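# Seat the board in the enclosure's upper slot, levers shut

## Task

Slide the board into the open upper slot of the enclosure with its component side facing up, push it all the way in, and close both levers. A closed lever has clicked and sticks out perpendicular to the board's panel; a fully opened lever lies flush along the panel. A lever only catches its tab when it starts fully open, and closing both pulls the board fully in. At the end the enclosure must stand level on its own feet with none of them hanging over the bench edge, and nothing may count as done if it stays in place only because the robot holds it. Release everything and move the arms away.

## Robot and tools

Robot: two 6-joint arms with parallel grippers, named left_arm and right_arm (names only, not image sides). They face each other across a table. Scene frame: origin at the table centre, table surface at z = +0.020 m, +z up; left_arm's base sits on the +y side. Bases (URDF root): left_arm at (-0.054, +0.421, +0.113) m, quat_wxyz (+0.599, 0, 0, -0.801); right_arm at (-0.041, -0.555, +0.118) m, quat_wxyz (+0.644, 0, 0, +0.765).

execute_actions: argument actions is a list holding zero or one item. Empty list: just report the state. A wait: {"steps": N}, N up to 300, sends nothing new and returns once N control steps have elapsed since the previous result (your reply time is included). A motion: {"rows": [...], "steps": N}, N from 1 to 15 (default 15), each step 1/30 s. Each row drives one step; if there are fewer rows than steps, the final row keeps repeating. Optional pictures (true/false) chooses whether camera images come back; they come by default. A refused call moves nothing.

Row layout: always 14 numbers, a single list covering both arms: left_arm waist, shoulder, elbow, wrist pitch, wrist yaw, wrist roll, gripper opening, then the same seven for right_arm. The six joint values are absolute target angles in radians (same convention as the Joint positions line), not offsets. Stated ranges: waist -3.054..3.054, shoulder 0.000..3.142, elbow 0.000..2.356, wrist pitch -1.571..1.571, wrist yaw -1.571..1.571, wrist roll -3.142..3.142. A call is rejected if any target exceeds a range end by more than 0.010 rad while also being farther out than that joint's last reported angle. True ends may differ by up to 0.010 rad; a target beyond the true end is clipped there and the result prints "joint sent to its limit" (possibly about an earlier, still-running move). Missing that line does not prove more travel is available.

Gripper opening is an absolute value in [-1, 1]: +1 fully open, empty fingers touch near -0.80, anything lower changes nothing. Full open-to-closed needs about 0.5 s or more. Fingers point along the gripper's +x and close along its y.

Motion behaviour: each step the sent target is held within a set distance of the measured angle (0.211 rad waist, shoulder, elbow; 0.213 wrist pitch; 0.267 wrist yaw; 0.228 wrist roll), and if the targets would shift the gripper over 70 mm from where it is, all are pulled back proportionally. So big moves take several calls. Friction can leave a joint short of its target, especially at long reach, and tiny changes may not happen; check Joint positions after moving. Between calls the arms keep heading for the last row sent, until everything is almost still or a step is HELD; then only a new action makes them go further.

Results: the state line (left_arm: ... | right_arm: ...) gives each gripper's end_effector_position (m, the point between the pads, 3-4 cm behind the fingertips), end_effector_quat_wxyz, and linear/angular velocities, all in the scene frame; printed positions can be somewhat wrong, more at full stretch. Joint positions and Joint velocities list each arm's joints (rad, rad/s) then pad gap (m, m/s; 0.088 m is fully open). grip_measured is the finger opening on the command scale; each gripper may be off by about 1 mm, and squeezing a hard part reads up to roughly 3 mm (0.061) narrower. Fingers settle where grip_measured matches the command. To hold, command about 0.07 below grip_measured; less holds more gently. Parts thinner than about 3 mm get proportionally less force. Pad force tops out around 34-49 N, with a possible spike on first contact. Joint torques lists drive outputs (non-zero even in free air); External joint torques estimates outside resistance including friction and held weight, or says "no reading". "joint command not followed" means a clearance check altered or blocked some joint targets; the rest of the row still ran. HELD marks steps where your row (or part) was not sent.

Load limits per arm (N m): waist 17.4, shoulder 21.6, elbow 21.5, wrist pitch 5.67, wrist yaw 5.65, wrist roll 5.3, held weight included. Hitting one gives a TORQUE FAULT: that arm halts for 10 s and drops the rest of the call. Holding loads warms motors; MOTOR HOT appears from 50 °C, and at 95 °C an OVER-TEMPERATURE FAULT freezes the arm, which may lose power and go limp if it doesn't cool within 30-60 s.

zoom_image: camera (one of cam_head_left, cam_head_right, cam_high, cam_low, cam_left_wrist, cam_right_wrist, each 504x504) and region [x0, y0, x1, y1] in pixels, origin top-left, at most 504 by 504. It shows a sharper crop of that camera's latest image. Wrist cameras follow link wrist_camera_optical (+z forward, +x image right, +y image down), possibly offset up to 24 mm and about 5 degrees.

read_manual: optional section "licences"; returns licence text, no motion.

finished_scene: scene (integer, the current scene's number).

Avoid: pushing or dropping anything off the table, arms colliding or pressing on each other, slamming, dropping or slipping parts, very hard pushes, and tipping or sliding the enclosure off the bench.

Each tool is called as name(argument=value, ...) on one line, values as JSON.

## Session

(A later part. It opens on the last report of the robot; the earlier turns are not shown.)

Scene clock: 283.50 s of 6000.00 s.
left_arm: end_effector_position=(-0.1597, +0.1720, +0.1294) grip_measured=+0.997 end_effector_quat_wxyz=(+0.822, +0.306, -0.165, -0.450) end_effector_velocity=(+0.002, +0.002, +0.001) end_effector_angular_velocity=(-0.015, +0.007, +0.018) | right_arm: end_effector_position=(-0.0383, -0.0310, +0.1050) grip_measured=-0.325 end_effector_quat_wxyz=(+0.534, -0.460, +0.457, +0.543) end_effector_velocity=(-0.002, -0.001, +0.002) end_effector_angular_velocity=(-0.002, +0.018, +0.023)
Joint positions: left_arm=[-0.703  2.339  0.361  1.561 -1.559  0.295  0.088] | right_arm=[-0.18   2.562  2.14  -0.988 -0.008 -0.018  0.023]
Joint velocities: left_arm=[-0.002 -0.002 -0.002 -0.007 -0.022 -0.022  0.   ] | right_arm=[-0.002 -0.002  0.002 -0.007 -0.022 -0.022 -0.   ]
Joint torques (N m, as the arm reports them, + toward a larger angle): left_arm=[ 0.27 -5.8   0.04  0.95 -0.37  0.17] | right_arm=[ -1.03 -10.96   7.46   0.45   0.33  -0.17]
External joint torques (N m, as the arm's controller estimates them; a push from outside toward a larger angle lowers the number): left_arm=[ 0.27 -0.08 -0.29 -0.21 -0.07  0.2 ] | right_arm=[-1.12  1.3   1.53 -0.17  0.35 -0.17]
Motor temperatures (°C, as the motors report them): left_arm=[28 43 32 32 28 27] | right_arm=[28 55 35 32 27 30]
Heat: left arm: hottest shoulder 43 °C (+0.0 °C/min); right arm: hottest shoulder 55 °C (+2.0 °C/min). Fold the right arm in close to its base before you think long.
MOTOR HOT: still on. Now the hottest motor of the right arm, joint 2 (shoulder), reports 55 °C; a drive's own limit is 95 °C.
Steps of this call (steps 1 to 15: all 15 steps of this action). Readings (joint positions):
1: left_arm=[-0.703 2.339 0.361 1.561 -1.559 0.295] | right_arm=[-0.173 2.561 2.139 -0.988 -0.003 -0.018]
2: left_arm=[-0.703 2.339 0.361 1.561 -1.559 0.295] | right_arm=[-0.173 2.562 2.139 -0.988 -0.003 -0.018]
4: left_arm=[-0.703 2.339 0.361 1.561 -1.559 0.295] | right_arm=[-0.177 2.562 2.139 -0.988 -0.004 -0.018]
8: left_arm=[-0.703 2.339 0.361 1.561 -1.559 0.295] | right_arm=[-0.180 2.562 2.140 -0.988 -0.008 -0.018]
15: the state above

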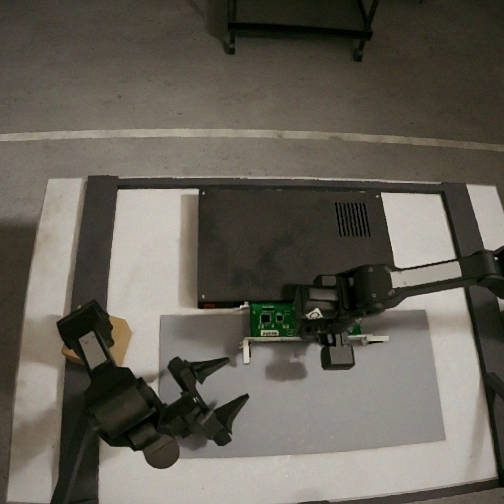

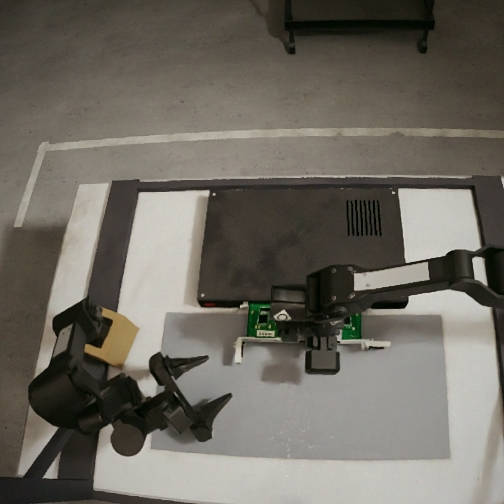

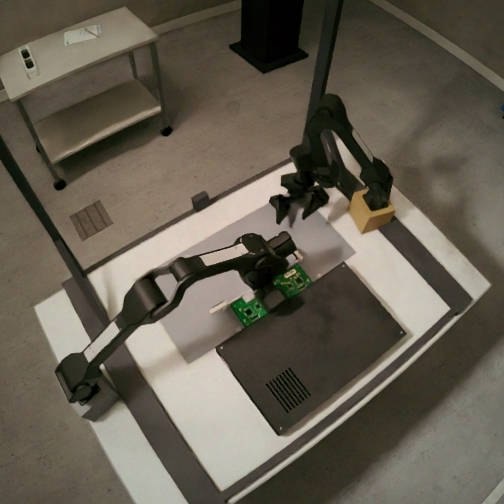

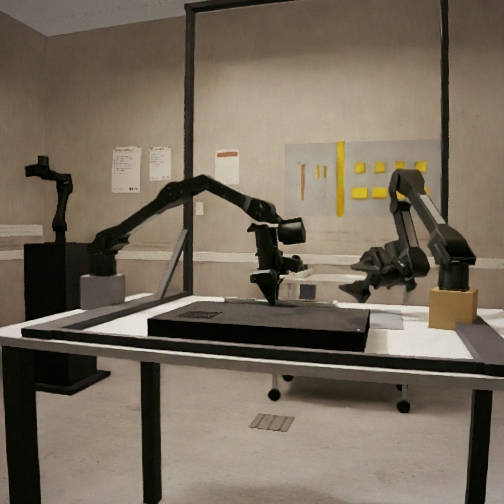

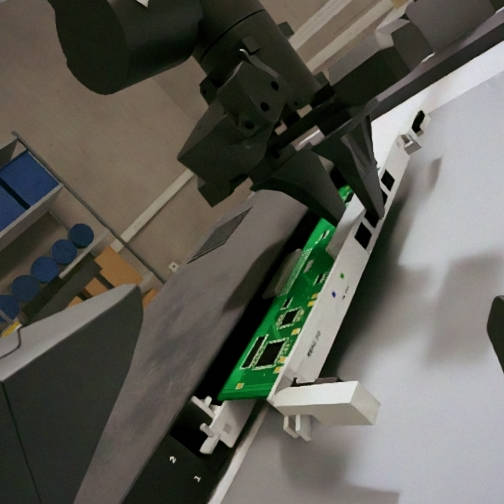

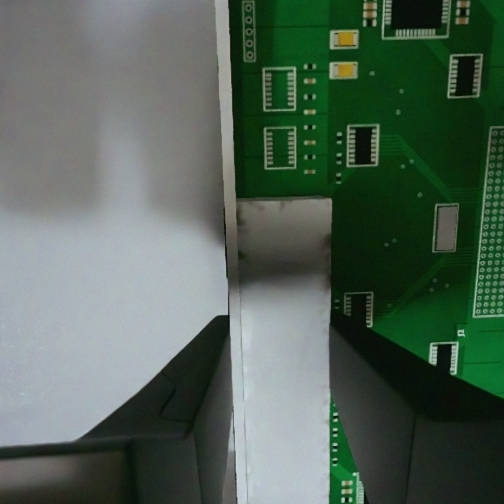

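execute_actions(actions=[{"rows":[[-0.7,2.345,0.36,1.56,-1.56,0.3,1,-0.188,2.573,2.157,-0.985,0,-0.025,-0.45],[-0.7,2.345,0.36,1.56,-1.56,0.3,1,-0.188,2.574,2.157,-0.984,0,-0.025,-0.45],[-0.7,2.345,0.36,1.56,-1.56,0.3,1,-0.188,2.575,2.157,-0.983,0,-0.025,-0.45],[-0.7,2.345,0.36,1.56,-1.56,0.3,1,-0.188,2.576,2.157,-0.982,0,-0.025,-0.45],[-0.7,2.345,0.36,1.56,-1.56,0.3,1,-0.188,2.577,2.157,-0.981,0,-0.025,-0.45],[-0.7,2.345,0.36,1.56,-1.56,0.3,1,-0.188,2.578,2.157,-0.98,0,-0.025,-0.45],[-0.7,2.345,0.36,1.56,-1.56,0.3,1,-0.188,2.579,2.157,-0.979,0,-0.025,-0.45],[-0.7,2.345,0.36,1.56,-1.56,0.3,1,-0.188,2.58,2.157,-0.978,0,-0.025,-0.45],[-0.7,2.345,0.36,1.56,-1.56,0.3,1,-0.188,2.581,2.157,-0.977,0,-0.025,-0.45],[-0.7,2.345,0.36,1.56,-1.56,0.3,1,-0.188,2.582,2.157,-0.976,0,-0.025,-0.45]]}])

zoom_image(camera="cam_left_wrist", region=[180,200,380,430])

Scene clock: 296.00 s of 6000.00 s.
left_arm: end_effector_position=(-0.1597, +0.1720, +0.1294) grip_measured=+0.997 end_effector_quat_wxyz=(+0.822, +0.306, -0.165, -0.450) end_effector_velocity=(-0.001, -0.000, +0.001) end_effector_angular_velocity=(-0.000, +0.006, -0.009) | right_arm: end_effector_position=(-0.0382, -0.0305, +0.1026) grip_measured=-0.325 end_effector_quat_wxyz=(+0.534, -0.460, +0.457, +0.543) end_effector_velocity=(+0.002, -0.005, -0.000) end_effector_angular_velocity=(-0.022, -0.008, +0.004)
Joint positions: left_arm=[-0.703  2.339  0.361  1.561 -1.559  0.295  0.088] | right_arm=[-0.18   2.567  2.14  -0.983 -0.008 -0.018  0.023]
Joint velocities: left_arm=[-0.002 -0.007 -0.002 -0.007  0.007 -0.007 -0.   ] | right_arm=[-0.002 -0.002 -0.002 -0.022  0.007 -0.007 -0.   ]
Joint torques (N m, as the arm reports them, + toward a larger angle): left_arm=[ 0.27 -5.79  0.04  0.95 -0.37  0.16] | right_arm=[ -0.69 -10.47   7.4    1.06   0.32  -0.18]
External joint torques (N m, as the arm's controller estimates them; a push from outside toward a larger angle lowers the number): left_arm=[ 0.3  -0.05 -0.3  -0.21 -0.08  0.2 ] | right_arm=[-0.67  1.72  1.52  0.45  0.33 -0.18]
Motor temperatures (°C, as the motors report them): left_arm=[28 43 32 32 28 27] | right_arm=[28 55 35 32 27 30]
Heat: left arm: hottest shoulder 43 °C (+0.0 °C/min); right arm: hottest shoulder 55 °C (+2.0 °C/min). Fold the right arm in close to its base before you think long.
MOTOR HOT: still on. Now the hottest motor of the right arm, joint 2 (shoulder), reports 55 °C; a drive's own limit is 95 °C.
Steps of this call (steps 1 to 15: the robot went on to your last target; steps 16 to 90: nothing new was sent; then 9.00 s passed at rest; steps 91 to 105: all 15 steps of this action). Readings (joint positions):
91: left_arm=[-0.703 2.339 0.361 1.561 -1.559 0.295] | right_arm=[-0.180 2.562 2.140 -0.988 -0.008 -0.018]
92: left_arm=[-0.703 2.339 0.361 1.561 -1.559 0.295] | right_arm=[-0.180 2.562 2.140 -0.988 -0.008 -0.018]
94: left_arm=[-0.703 2.339 0.361 1.561 -1.559 0.295] | right_arm=[-0.180 2.563 2.140 -0.988 -0.008 -0.018]
98: left_arm=[-0.703 2.339 0.361 1.561 -1.559 0.295] | right_arm=[-0.180 2.565 2.140 -0.987 -0.008 -0.018]
105: the state above

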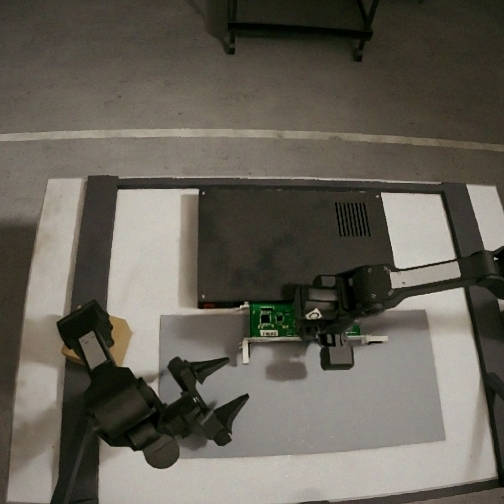

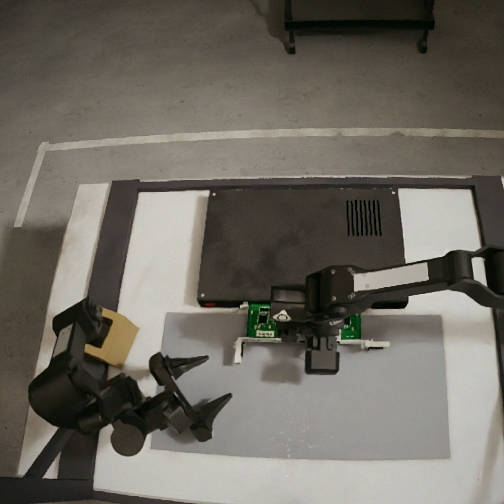

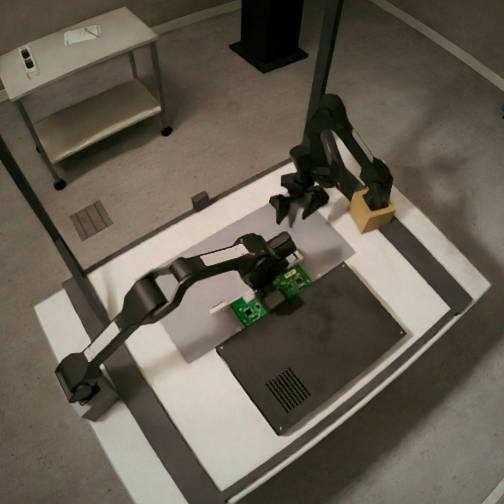

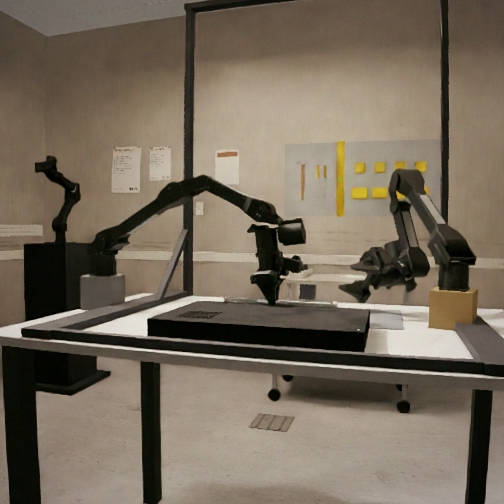

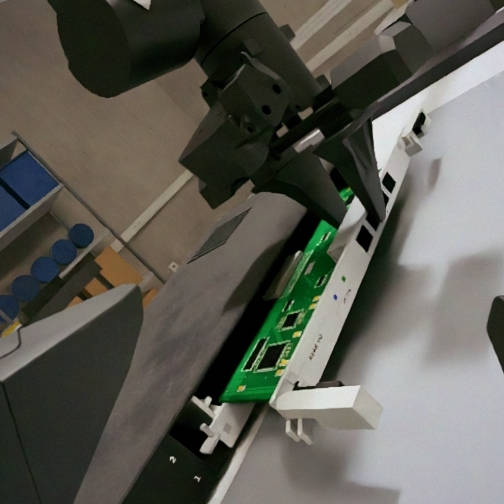

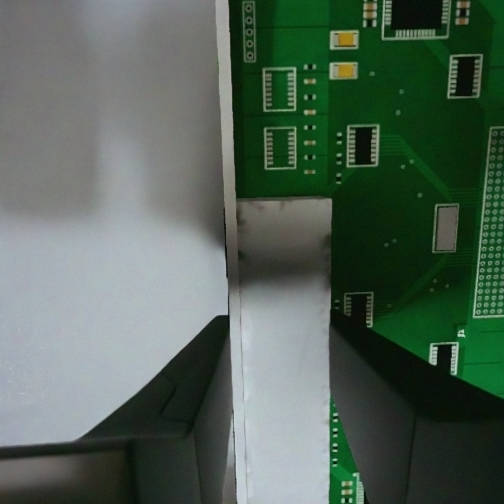

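Region (180, 200, 380, 430) of cam_left_wrist's 504x504 image, scaled by 2.191, with more detail than that image has; it fills the left 438 columns of this view, and the rest is white.

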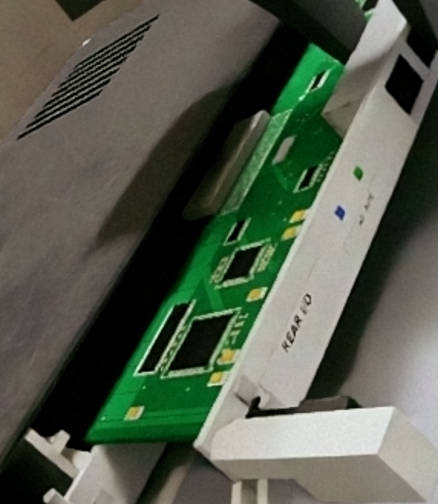

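execute_actions(actions=[{"rows":[[-0.7,2.345,0.36,1.56,-1.56,0.3,1,-0.188,2.565,2.157,-0.985,0,-0.02,-0.45],[-0.7,2.345,0.36,1.56,-1.56,0.3,1,-0.188,2.558,2.157,-0.99,0,-0.02,-0.45],[-0.7,2.345,0.36,1.56,-1.56,0.3,1,-0.188,2.556,2.157,-0.991,0,-0.02,-0.45],[-0.7,2.345,0.36,1.56,-1.56,0.3,1,-0.188,2.555,2.157,-0.992,0,-0.02,-0.45],[-0.7,2.345,0.36,1.56,-1.56,0.3,1,-0.188,2.554,2.157,-0.993,0,-0.02,-0.45],[-0.7,2.345,0.36,1.56,-1.56,0.3,1,-0.188,2.553,2.157,-0.994,0,-0.02,-0.45],[-0.7,2.345,0.36,1.56,-1.56,0.3,1,-0.188,2.552,2.157,-0.995,0,-0.02,-0.45],[-0.7,2.345,0.36,1.56,-1.56,0.3,1,-0.188,2.551,2.157,-0.996,0,-0.02,-0.45],[-0.7,2.345,0.36,1.56,-1.56,0.3,1,-0.188,2.55,2.157,-0.997,0,-0.02,-0.45],[-0.7,2.345,0.36,1.56,-1.56,0.3,1,-0.188,2.549,2.157,-0.998,0,-0.02,-0.45],[-0.7,2.345,0.36,1.56,-1.56,0.3,1,-0.188,2.548,2.157,-0.999,0,-0.02,-0.45]]}])

zoom_image(camera="cam_left_wrist", region=[180,200,380,430])

Scene clock: 312.23 s of 6000.00 s.
left_arm: end_effector_position=(-0.1597, +0.1720, +0.1294) grip_measured=+0.997 end_effector_quat_wxyz=(+0.822, +0.306, -0.165, -0.450) end_effector_velocity=(+0.001, +0.001, -0.001) end_effector_angular_velocity=(+0.014, -0.026, +0.004) | right_arm: end_effector_position=(-0.0387, -0.0317, +0.1032) grip_measured=-0.325 end_effector_quat_wxyz=(+0.532, -0.461, +0.458, +0.542) end_effector_velocity=(+0.007, -0.002, +0.000) end_effector_angular_velocity=(-0.007, -0.023, -0.003)
Joint positions: left_arm=[-0.703  2.339  0.361  1.561 -1.559  0.295  0.088] | right_arm=[-0.179  2.567  2.143 -0.993 -0.008 -0.018  0.023]
Joint velocities: left_arm=[-0.002 -0.002 -0.002 -0.022 -0.007  0.007  0.   ] | right_arm=[-0.007 -0.002 -0.002 -0.007  0.022 -0.007 -0.   ]
Joint torques (N m, as the arm reports them, + toward a larger angle): left_arm=[ 0.27 -5.78  0.04  0.95 -0.37  0.17] | right_arm=[ -0.7  -13.66   7.08   0.11   0.31  -0.04]
External joint torques (N m, as the arm's controller estimates them; a push from outside toward a larger angle lowers the number): left_arm=[ 0.27 -0.08 -0.27 -0.2  -0.08  0.2 ] | right_arm=[-0.57 -1.46  1.22 -0.48  0.32 -0.05]
Motor temperatures (°C, as the motors report them): left_arm=[28 42 32 33 28 27] | right_arm=[28 55 35 32 27 30]
Heat: left arm: hottest shoulder 42 °C (-1.0 °C/min); right arm: hottest shoulder 55 °C (+1.0 °C/min). Fold the right arm in close to its base before you think long.
MOTOR HOT: still on. Now the hottest motor of the right arm, joint 2 (shoulder), reports 55 °C; a drive's own limit is 95 °C.
Steps of this call (steps 1 to 15: the robot went on to your last target; steps 16 to 90: nothing new was sent; then 12.73 s passed at rest; steps 91 to 105: all 15 steps of this action). Readings (joint positions):
91: left_arm=[-0.703 2.339 0.361 1.561 -1.559 0.295] | right_arm=[-0.180 2.567 2.140 -0.983 -0.008 -0.018]
92: left_arm=[-0.703 2.339 0.361 1.561 -1.559 0.295] | right_arm=[-0.180 2.567 2.140 -0.983 -0.008 -0.018]
94: left_arm=[-0.703 2.339 0.361 1.561 -1.559 0.295] | right_arm=[-0.180 2.567 2.141 -0.985 -0.008 -0.018]
98: left_arm=[-0.703 2.339 0.361 1.561 -1.559 0.295] | right_arm=[-0.180 2.567 2.142 -0.987 -0.008 -0.018]
105: the state above

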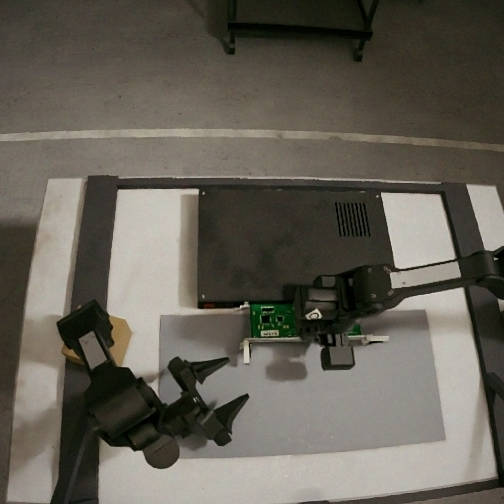

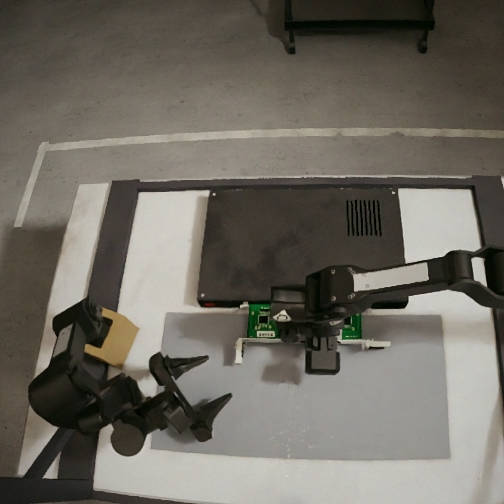

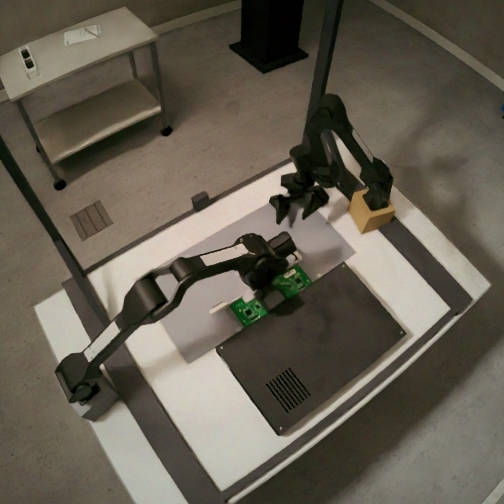

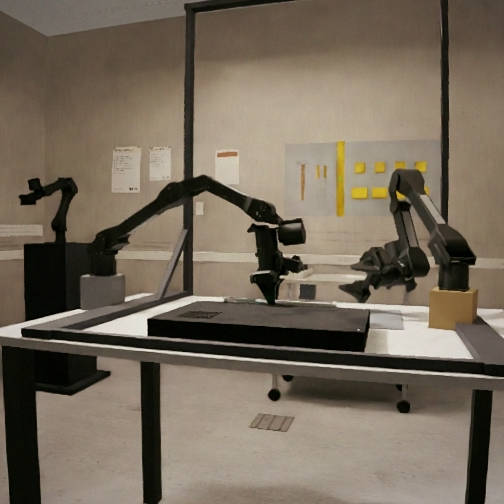

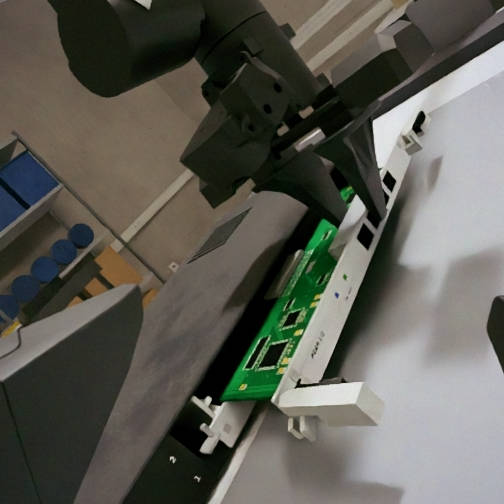

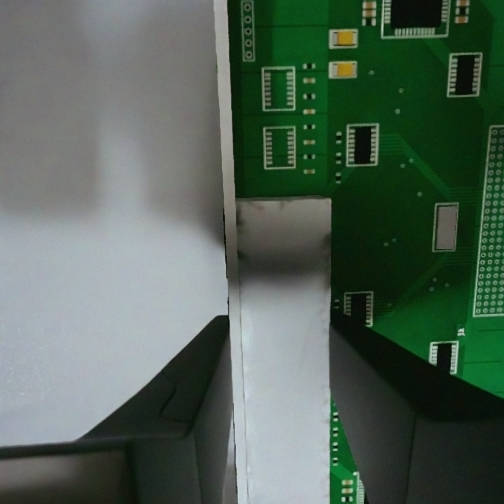

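Region (180, 200, 380, 430) of cam_left_wrist's 504x504 image, scaled by 2.191, with more detail than that image has; it fills the left 438 columns of this view, and the rest is white.

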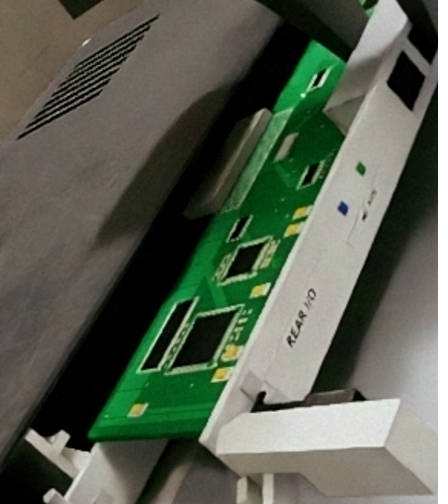

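execute_actions(actions=[{"rows":[[-0.7,2.345,0.36,1.56,-1.56,0.3,1,-0.186,2.546,2.157,-0.992,0,-0.02,-0.45],[-0.7,2.345,0.36,1.56,-1.56,0.3,1,-0.186,2.545,2.157,-0.992,0,-0.02,-0.45],[-0.7,2.345,0.36,1.56,-1.56,0.3,1,-0.186,2.544,2.157,-0.992,0,-0.02,-0.45],[-0.7,2.345,0.36,1.56,-1.56,0.3,1,-0.186,2.543,2.157,-0.992,0,-0.02,-0.45],[-0.7,2.345,0.36,1.56,-1.56,0.3,1,-0.186,2.542,2.157,-0.992,0,-0.02,-0.45],[-0.7,2.345,0.36,1.56,-1.56,0.3,1,-0.186,2.541,2.157,-0.992,0,-0.02,-0.45],[-0.7,2.345,0.36,1.56,-1.56,0.3,1,-0.186,2.54,2.157,-0.992,0,-0.02,-0.45],[-0.7,2.345,0.36,1.56,-1.56,0.3,1,-0.186,2.539,2.157,-0.992,0,-0.02,-0.45],[-0.7,2.345,0.36,1.56,-1.56,0.3,1,-0.186,2.538,2.157,-0.992,0,-0.02,-0.45]]}], pictures=false)

execute_actions(actions=[{"rows":[[-0.7,2.345,0.36,1.56,-1.56,0.3,1,-0.196,2.538,2.157,-0.992,0,-0.022,-0.45]]}])

zoom_image(camera="cam_left_wrist", region=[180,200,380,430])

Scene clock: 329.70 s of 6000.00 s.
left_arm: end_effector_position=(-0.1597, +0.1720, +0.1294) grip_measured=+0.997 end_effector_quat_wxyz=(+0.822, +0.306, -0.165, -0.450) end_effector_velocity=(+0.001, +0.003, +0.001) end_effector_angular_velocity=(-0.007, -0.005, +0.013) | right_arm: end_effector_position=(-0.0387, -0.0316, +0.1032) grip_measured=-0.325 end_effector_quat_wxyz=(+0.533, -0.461, +0.458, +0.542) end_effector_velocity=(+0.002, -0.002, +0.000) end_effector_angular_velocity=(-0.007, -0.008, +0.004)
Joint positions: left_arm=[-0.703  2.339  0.361  1.561 -1.559  0.295  0.088] | right_arm=[-0.179  2.567  2.143 -0.992 -0.008 -0.018  0.023]
Joint velocities: left_arm=[-0.007 -0.002 -0.002 -0.007 -0.022 -0.007 -0.   ] | right_arm=[-0.002 -0.002 -0.002 -0.007  0.007 -0.007  0.   ]
Joint torques (N m, as the arm reports them, + toward a larger angle): left_arm=[ 0.27 -5.8   0.04  0.95 -0.37  0.16] | right_arm=[ -0.6  -14.58   7.12   0.58   0.33  -0.04]
External joint torques (N m, as the arm's controller estimates them; a push from outside toward a larger angle lowers the number): left_arm=[ 0.29 -0.08 -0.27 -0.21 -0.08  0.2 ] | right_arm=[-0.58 -2.41  1.28  0.    0.34 -0.04]
Motor temperatures (°C, as the motors report them): left_arm=[28 42 32 33 28 27] | right_arm=[28 61 35 31 27 30]
Heat: left arm: hottest shoulder 42 °C (-1.0 °C/min); right arm: hottest shoulder 61 °C (+7.1 °C/min). Fold the right arm in close to its base before you think long.
MOTOR HOT: still on. Now the hottest motor of the right arm, joint 2 (shoulder), reports 61 °C; a drive's own limit is 95 °C.
Steps of this call (steps 1 to 15: the robot went on to your last target; steps 16 to 90: nothing new was sent; then 13.97 s passed at rest; steps 91 to 105: all 15 steps of this action). Readings (joint positions):
91: left_arm=[-0.703 2.339 0.361 1.561 -1.559 0.295] | right_arm=[-0.179 2.567 2.143 -0.993 -0.008 -0.018]
92: left_arm=[-0.703 2.339 0.361 1.561 -1.559 0.295] | right_arm=[-0.179 2.567 2.143 -0.993 -0.008 -0.018]
94: left_arm=[-0.703 2.339 0.361 1.561 -1.559 0.295] | right_arm=[-0.179 2.567 2.143 -0.993 -0.008 -0.018]
98: left_arm=[-0.703 2.339 0.361 1.561 -1.559 0.295] | right_arm=[-0.179 2.567 2.143 -0.993 -0.008 -0.018]
105: the state above

Scene clock: 330.20 s of 6000.00 s.
left_arm: end_effector_position=(-0.1597, +0.1720, +0.1294) grip_measured=+0.997 end_effector_quat_wxyz=(+0.822, +0.306, -0.165, -0.450) end_effector_velocity=(-0.001, +0.000, +0.001) end_effector_angular_velocity=(-0.013, +0.015, +0.004) | right_arm: end_effector_position=(-0.0385, -0.0316, +0.1034) grip_measured=-0.325 end_effector_quat_wxyz=(+0.532, -0.461, +0.459, +0.542) end_effector_velocity=(+0.000, -0.001, +0.003) end_effector_angular_velocity=(-0.002, +0.004, +0.020)
Joint positions: left_arm=[-0.703  2.339  0.361  1.561 -1.559  0.295  0.088] | right_arm=[-0.18   2.567  2.143 -0.992 -0.01  -0.018  0.023]
Joint velocities: left_arm=[-0.002 -0.002  0.002  0.007 -0.007 -0.007 -0.   ] | right_arm=[-0.002 -0.007 -0.002 -0.007 -0.007 -0.022 -0.   ]
Joint torques (N m, as the arm reports them, + toward a larger angle): left_arm=[ 0.26 -5.79  0.05  0.95 -0.37  0.17] | right_arm=[ -1.31 -14.58   7.11   0.56   0.38  -0.1 ]
External joint torques (N m, as the arm's controller estimates them; a push from outside toward a larger angle lowers the number): left_arm=[ 0.26 -0.05 -0.29 -0.21 -0.08  0.2 ] | right_arm=[-1.31 -2.31  1.21 -0.04  0.4  -0.1 ]
Motor temperatures (°C, as the motors report them): left_arm=[28 42 32 33 28 27] | right_arm=[28 61 35 31 27 30]
Heat: left arm: hottest shoulder 42 °C (-1.0 °C/min); right arm: hottest shoulder 61 °C (+7.0 °C/min). Fold the right arm in close to its base before you think long.
MOTOR HOT: still on. Now the hottest motor of the right arm, joint 2 (shoulder), reports 61 °C; a drive's own limit is 95 °C.
Steps of this call (steps 1 to 15: all 15 steps of this action). Readings (joint positions):
1: left_arm=[-0.703 2.339 0.361 1.561 -1.559 0.295] | right_arm=[-0.179 2.567 2.143 -0.992 -0.008 -0.018]
2: left_arm=[-0.703 2.339 0.361 1.561 -1.559 0.295] | right_arm=[-0.179 2.567 2.143 -0.992 -0.008 -0.018]
4: left_arm=[-0.703 2.339 0.361 1.561 -1.559 0.295] | right_arm=[-0.180 2.567 2.143 -0.992 -0.009 -0.018]
8: left_arm=[-0.703 2.339 0.361 1.561 -1.559 0.295] | right_arm=[-0.180 2.567 2.143 -0.992 -0.009 -0.018]
15: the state above

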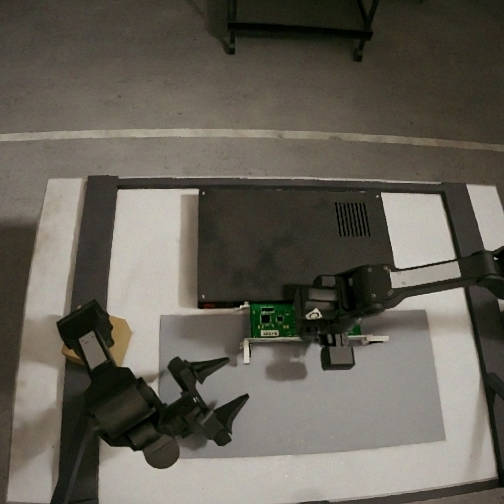

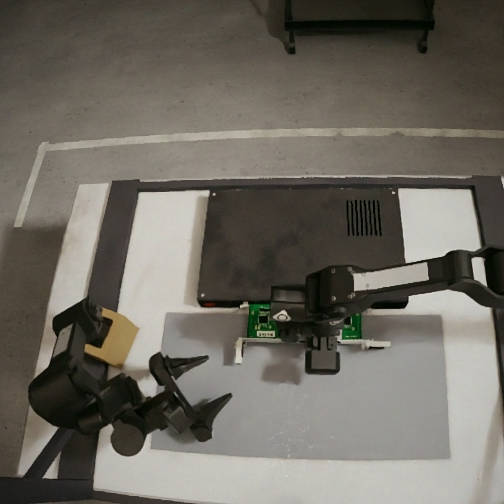

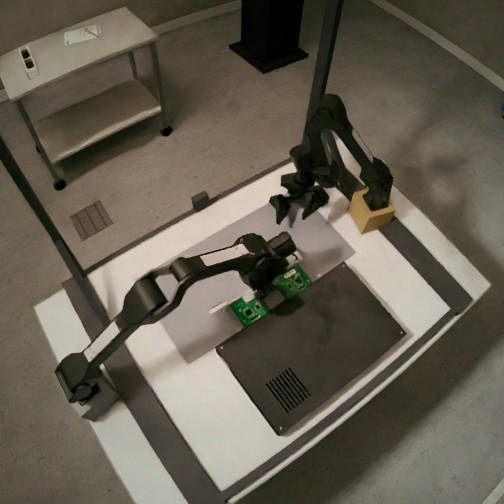

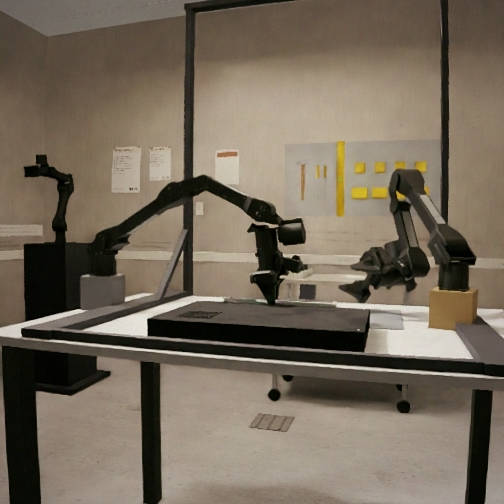

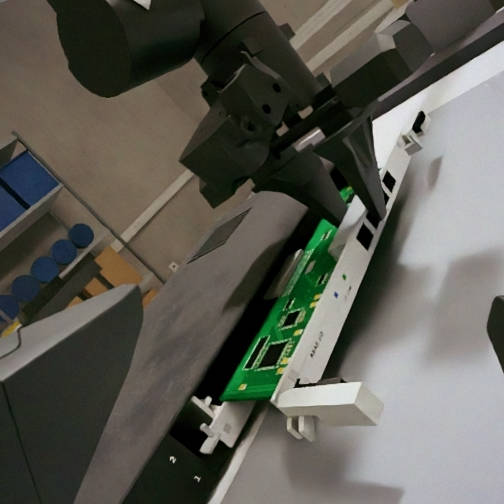

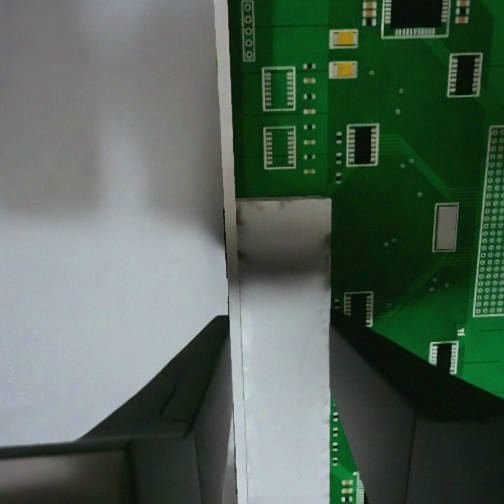

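Region (180, 200, 380, 430) of cam_left_wrist's 504x504 image, scaled by 2.191, with more detail than that image has; it fills the left 438 columns of this view, and the rest is white.

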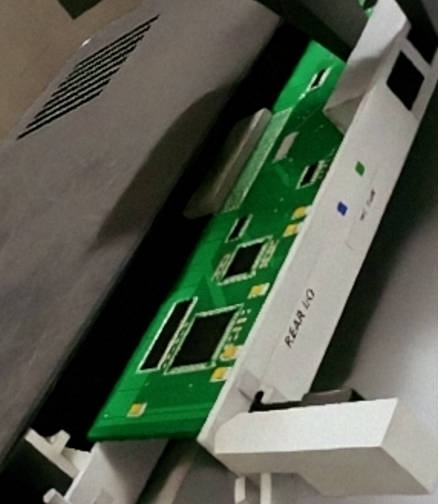

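execute_actions(actions=[{"rows":[[-0.7,2.345,0.36,1.56,-1.56,0.7,1,-0.168,2.575,2.157,-0.992,0,-0.005,-0.45],[-0.7,2.345,0.36,1.56,-1.56,0.9,1,-0.168,2.575,2.157,-0.992,0,-0.005,-0.45],[-0.7,2.345,0.36,1.56,-1.56,1.15,1,-0.168,2.575,2.157,-0.992,0,-0.005,-0.45],[-0.7,2.345,0.36,1.56,-1.56,1.15,1,-0.168,2.575,2.165,-0.996,0,-0.005,-0.45],[-0.7,2.345,0.36,1.56,-1.56,1.15,1,-0.168,2.575,2.174,-1.0,0,-0.005,-0.45]]}], pictures=false)

execute_actions(actions=[{"steps":10}])

Scene clock: 339.57 s of 6000.00 s.
left_arm: end_effector_position=(-0.1597, +0.1720, +0.1294) grip_measured=+0.997 end_effector_quat_wxyz=(+0.634, +0.606, -0.329, -0.348) end_effector_velocity=(+0.000, +0.001, +0.001) end_effector_angular_velocity=(+0.219, -0.347, +0.002) | right_arm: end_effector_position=(-0.0423, -0.0294, +0.1069) grip_measured=-0.325 end_effector_quat_wxyz=(+0.535, -0.461, +0.455, +0.543) end_effector_velocity=(+0.000, -0.005, -0.000) end_effector_angular_velocity=(-0.022, +0.006, +0.006)
Joint positions: left_arm=[-0.703  2.339  0.361  1.561 -1.559  1.107  0.088] | right_arm=[-0.171  2.567  2.157 -0.998 -0.003 -0.012  0.023]
Joint velocities: left_arm=[-0.002 -0.002 -0.002  0.007 -0.007  0.418 -0.   ] | right_arm=[-0.002 -0.002 -0.002 -0.022 -0.007 -0.007 -0.   ]
Joint torques (N m, as the arm reports them, + toward a larger angle): left_arm=[ 0.25 -5.82  0.08  0.98 -0.37  0.15] | right_arm=[  0.14 -11.07   7.54   0.46   0.13   0.21]
External joint torques (N m, as the arm's controller estimates them; a push from outside toward a larger angle lowers the number): left_arm=[ 0.23 -0.06 -0.27 -0.22 -0.07  0.19] | right_arm=[ 0.12  1.13  1.65 -0.15  0.14  0.2 ]
Motor temperatures (°C, as the motors report them): left_arm=[28 42 32 33 28 27] | right_arm=[28 65 35 31 27 30]
Heat: left arm: hottest shoulder 42 °C (-1.0 °C/min); right arm: hottest shoulder 65 °C (+10.2 °C/min). Fold the right arm in close to its base before you think long.
MOTOR HOT: still on. Now the hottest motor of the right arm, joint 2 (shoulder), reports 65 °C; a drive's own limit is 95 °C.
Steps of this call (steps 1 to 15: the robot went on to your last target; steps 16 to 90: nothing new was sent; then 5.87 s passed at rest; steps 91 to 105: all 15 steps of this action). Readings (joint positions):
91: left_arm=[-0.703 2.339 0.361 1.562 -1.559 0.348] | right_arm=[-0.180 2.567 2.143 -0.992 -0.009 -0.018]
92: left_arm=[-0.703 2.339 0.361 1.562 -1.559 0.414] | right_arm=[-0.178 2.567 2.143 -0.992 -0.008 -0.018]
94: left_arm=[-0.703 2.339 0.361 1.562 -1.559 0.541] | right_arm=[-0.175 2.567 2.144 -0.992 -0.003 -0.016]
98: left_arm=[-0.703 2.339 0.361 1.562 -1.559 0.796] | right_arm=[-0.172 2.567 2.152 -0.997 -0.003 -0.013]
105: the state above

Scene clock: 339.90 s of 6000.00 s.
left_arm: end_effector_position=(-0.1597, +0.1720, +0.1294) grip_measured=+0.997 end_effector_quat_wxyz=(+0.623, +0.618, -0.336, -0.342) end_effector_velocity=(+0.000, +0.001, +0.001) end_effector_angular_velocity=(+0.005, -0.014, +0.004) | right_arm: end_effector_position=(-0.0423, -0.0294, +0.1069) grip_measured=-0.325 end_effector_quat_wxyz=(+0.535, -0.461, +0.455, +0.543) end_effector_velocity=(+0.000, -0.004, -0.004) end_effector_angular_velocity=(-0.017, +0.006, +0.006)
Joint positions: left_arm=[-0.703  2.339  0.361  1.561 -1.559  1.144  0.088] | right_arm=[-0.171  2.567  2.157 -0.998 -0.003 -0.012  0.023]
Joint velocities: left_arm=[-0.002 -0.002 -0.002  0.007 -0.007  0.022 -0.   ] | right_arm=[-0.002  0.002 -0.007 -0.007 -0.007 -0.007 -0.   ]
Joint torques (N m, as the arm reports them, + toward a larger angle): left_arm=[ 0.26 -5.81  0.06  0.98 -0.37  0.14] | right_arm=[  0.14 -11.09   7.57   0.46   0.13   0.19]
External joint torques (N m, as the arm's controller estimates them; a push from outside toward a larger angle lowers the number): left_arm=[ 0.26 -0.05 -0.28 -0.21 -0.07  0.2 ] | right_arm=[ 0.16  1.01  1.75 -0.13  0.13  0.19]
Motor temperatures (°C, as the motors report them): left_arm=[28 42 32 33 28 27] | right_arm=[28 64 35 31 27 30]
Heat: left arm: hottest shoulder 42 °C (-1.0 °C/min); right arm: hottest shoulder 64 °C (+9.1 °C/min). Fold the right arm in close to its base before you think long.
MOTOR HOT: still on. Now the hottest motor of the right arm, joint 2 (shoulder), reports 64 °C; a drive's own limit is 95 °C.
Steps of this call (steps 1 to 10: the robot went on to your last target). Readings (joint positions):
1: left_arm=[-0.703 2.339 0.361 1.561 -1.559 1.118] | right_arm=[-0.171 2.567 2.157 -0.998 -0.003 -0.012]
2: left_arm=[-0.703 2.339 0.361 1.561 -1.559 1.126] | right_arm=[-0.171 2.567 2.157 -0.998 -0.003 -0.012]
4: left_arm=[-0.703 2.339 0.361 1.561 -1.559 1.136] | right_arm=[-0.171 2.567 2.157 -0.998 -0.003 -0.012]
8: left_arm=[-0.703 2.339 0.361 1.561 -1.559 1.142] | right_arm=[-0.171 2.567 2.157 -0.998 -0.003 -0.012]
10: the state above

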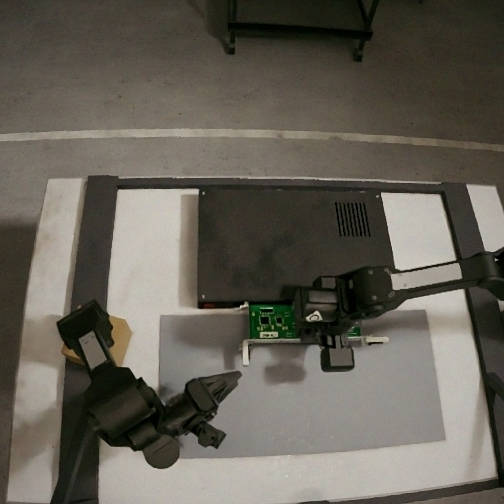

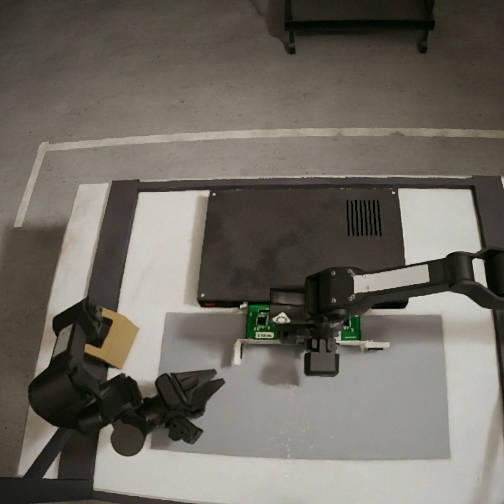

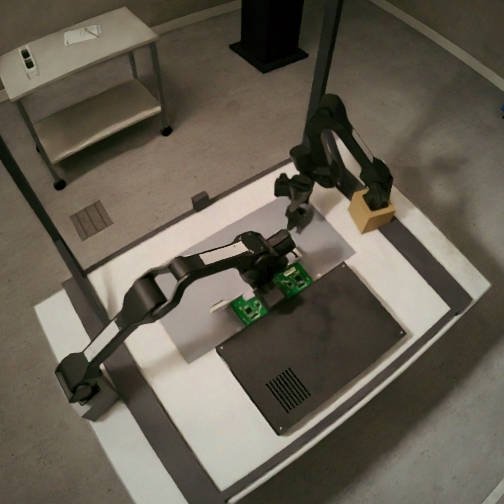

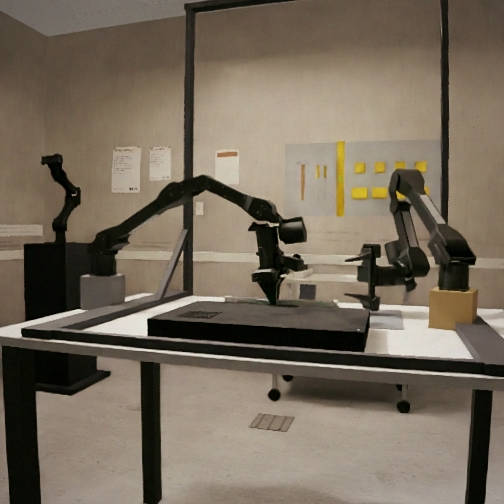

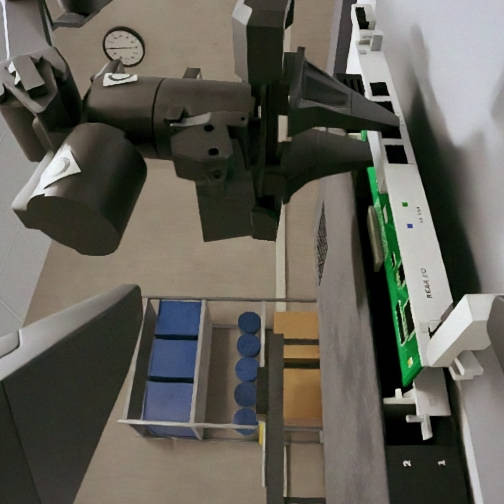

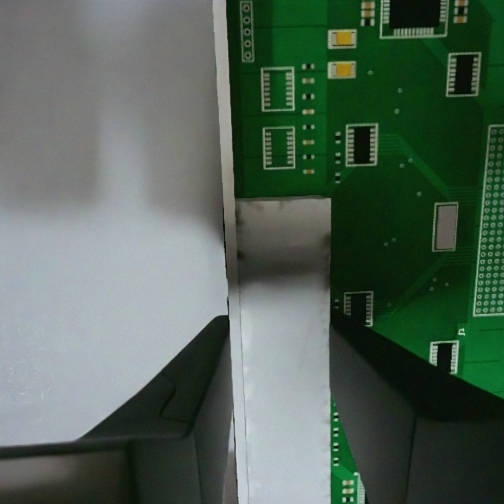

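execute_actions(actions=[{"rows":[[-0.7,2.345,0.36,1.56,-1.56,1.15,1,-0.18,2.575,2.174,-1.0,0,-0.015,-0.45],[-0.7,2.345,0.36,1.56,-1.56,1.15,1,-0.186,2.575,2.174,-1.0,0,-0.015,-0.45],[-0.7,2.345,0.36,1.56,-1.56,1.15,1,-0.192,2.575,2.174,-1.0,0,-0.022,-0.45]]}])

zoom_image(camera="cam_left_wrist", region=[350,320,490,460])

zoom_image(camera="cam_left_wrist", region=[320,0,504,340])

Scene clock: 346.67 s of 6000.00 s.
left_arm: end_effector_position=(-0.1597, +0.1720, +0.1294) grip_measured=+0.997 end_effector_quat_wxyz=(+0.623, +0.618, -0.336, -0.342) end_effector_velocity=(+0.000, +0.001, +0.001) end_effector_angular_velocity=(-0.010, +0.011, +0.004) | right_arm: end_effector_position=(-0.0376, -0.0292, +0.1073) grip_measured=-0.325 end_effector_quat_wxyz=(+0.536, -0.457, +0.458, +0.542) end_effector_velocity=(+0.000, -0.003, -0.001) end_effector_angular_velocity=(-0.012, +0.004, +0.020)
Joint positions: left_arm=[-0.703  2.339  0.361  1.561 -1.559  1.145  0.088] | right_arm=[-0.181  2.567  2.158 -0.999 -0.009 -0.012  0.023]
Joint velocities: left_arm=[-0.002 -0.002 -0.002  0.007 -0.007 -0.007 -0.   ] | right_arm=[-0.002 -0.002 -0.007 -0.007 -0.007 -0.022  0.   ]
Joint torques (N m, as the arm reports them, + toward a larger angle): left_arm=[ 0.27 -5.82  0.06  0.98 -0.37  0.14] | right_arm=[ -0.87 -11.1    7.39   0.46   0.35  -0.27]
External joint torques (N m, as the arm's controller estimates them; a push from outside toward a larger angle lowers the number): left_arm=[ 0.27 -0.08 -0.27 -0.2  -0.08  0.2 ] | right_arm=[-0.81  1.05  1.55 -0.13  0.37 -0.27]
Motor temperatures (°C, as the motors report them): left_arm=[28 42 32 33 28 27] | right_arm=[28 63 36 31 27 30]
Heat: left arm: hottest shoulder 42 °C (-1.0 °C/min); right arm: hottest shoulder 63 °C (+8.1 °C/min). Fold the right arm in close to its base before you think long.
MOTOR HOT: still on. Now the hottest motor of the right arm, joint 2 (shoulder), reports 63 °C; a drive's own limit is 95 °C.
Steps of this call (steps 1 to 30: the robot went on to your last target; steps 31 to 90: nothing new was sent; then 3.27 s passed at rest; steps 91 to 105: all 15 steps of this action). Readings (joint positions):
91: left_arm=[-0.703 2.339 0.361 1.561 -1.559 1.145] | right_arm=[-0.171 2.567 2.157 -0.998 -0.003 -0.012]
92: left_arm=[-0.703 2.339 0.361 1.561 -1.559 1.145] | right_arm=[-0.172 2.567 2.157 -0.998 -0.003 -0.012]
94: left_arm=[-0.703 2.339 0.361 1.561 -1.559 1.145] | right_arm=[-0.176 2.567 2.157 -0.998 -0.003 -0.012]
98: left_arm=[-0.703 2.339 0.361 1.561 -1.559 1.145] | right_arm=[-0.181 2.567 2.157 -0.999 -0.008 -0.012]
105: the state above

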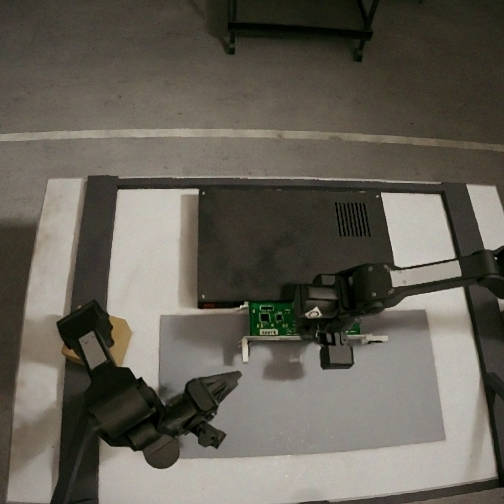

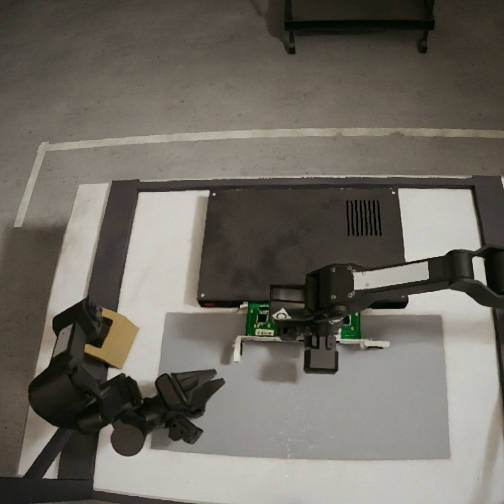

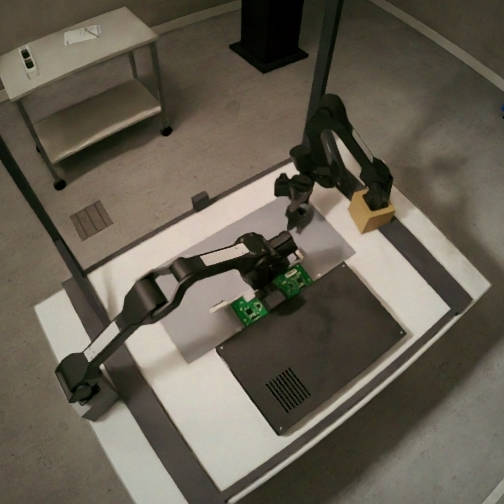

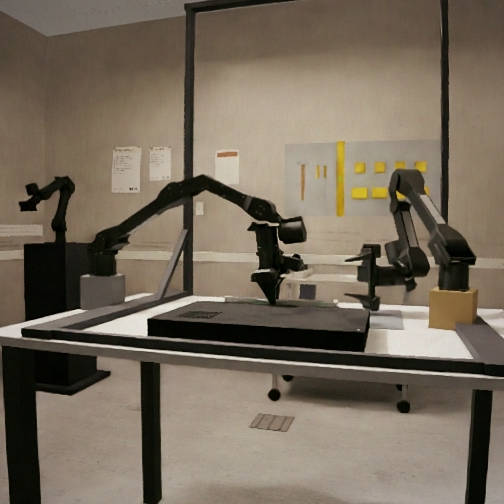

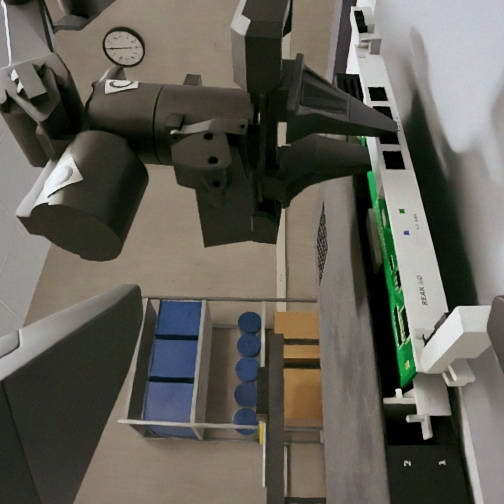

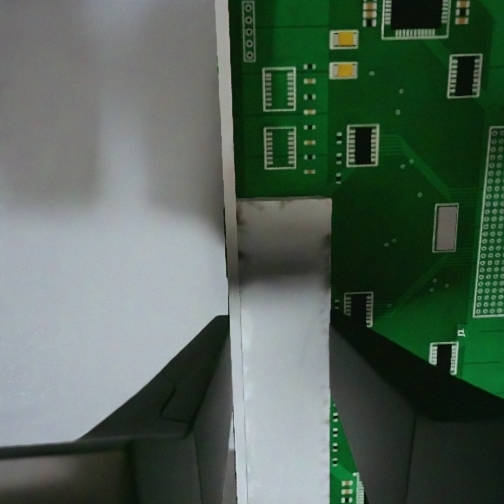

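Region (350, 320, 490, 460) of cam_left_wrist's 504x504 image, scaled by 3.600, with more detail than that image has.

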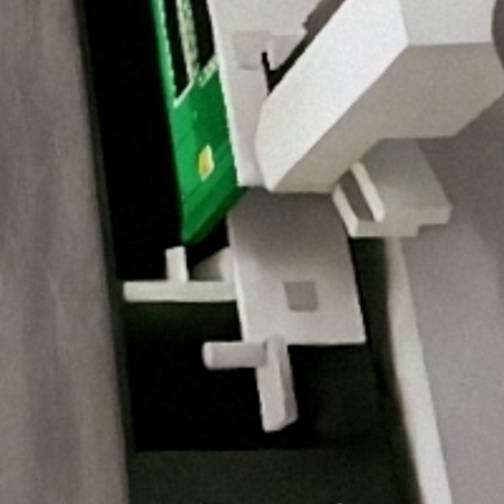

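Region (320, 0, 504, 340) of cam_left_wrist's 504x504 image, scaled by 1.482, with more detail than that image has; it fills the left 273 columns of this view, and the rest is white.

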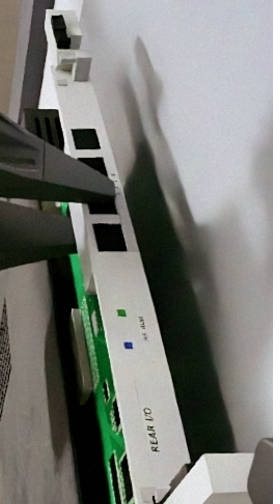

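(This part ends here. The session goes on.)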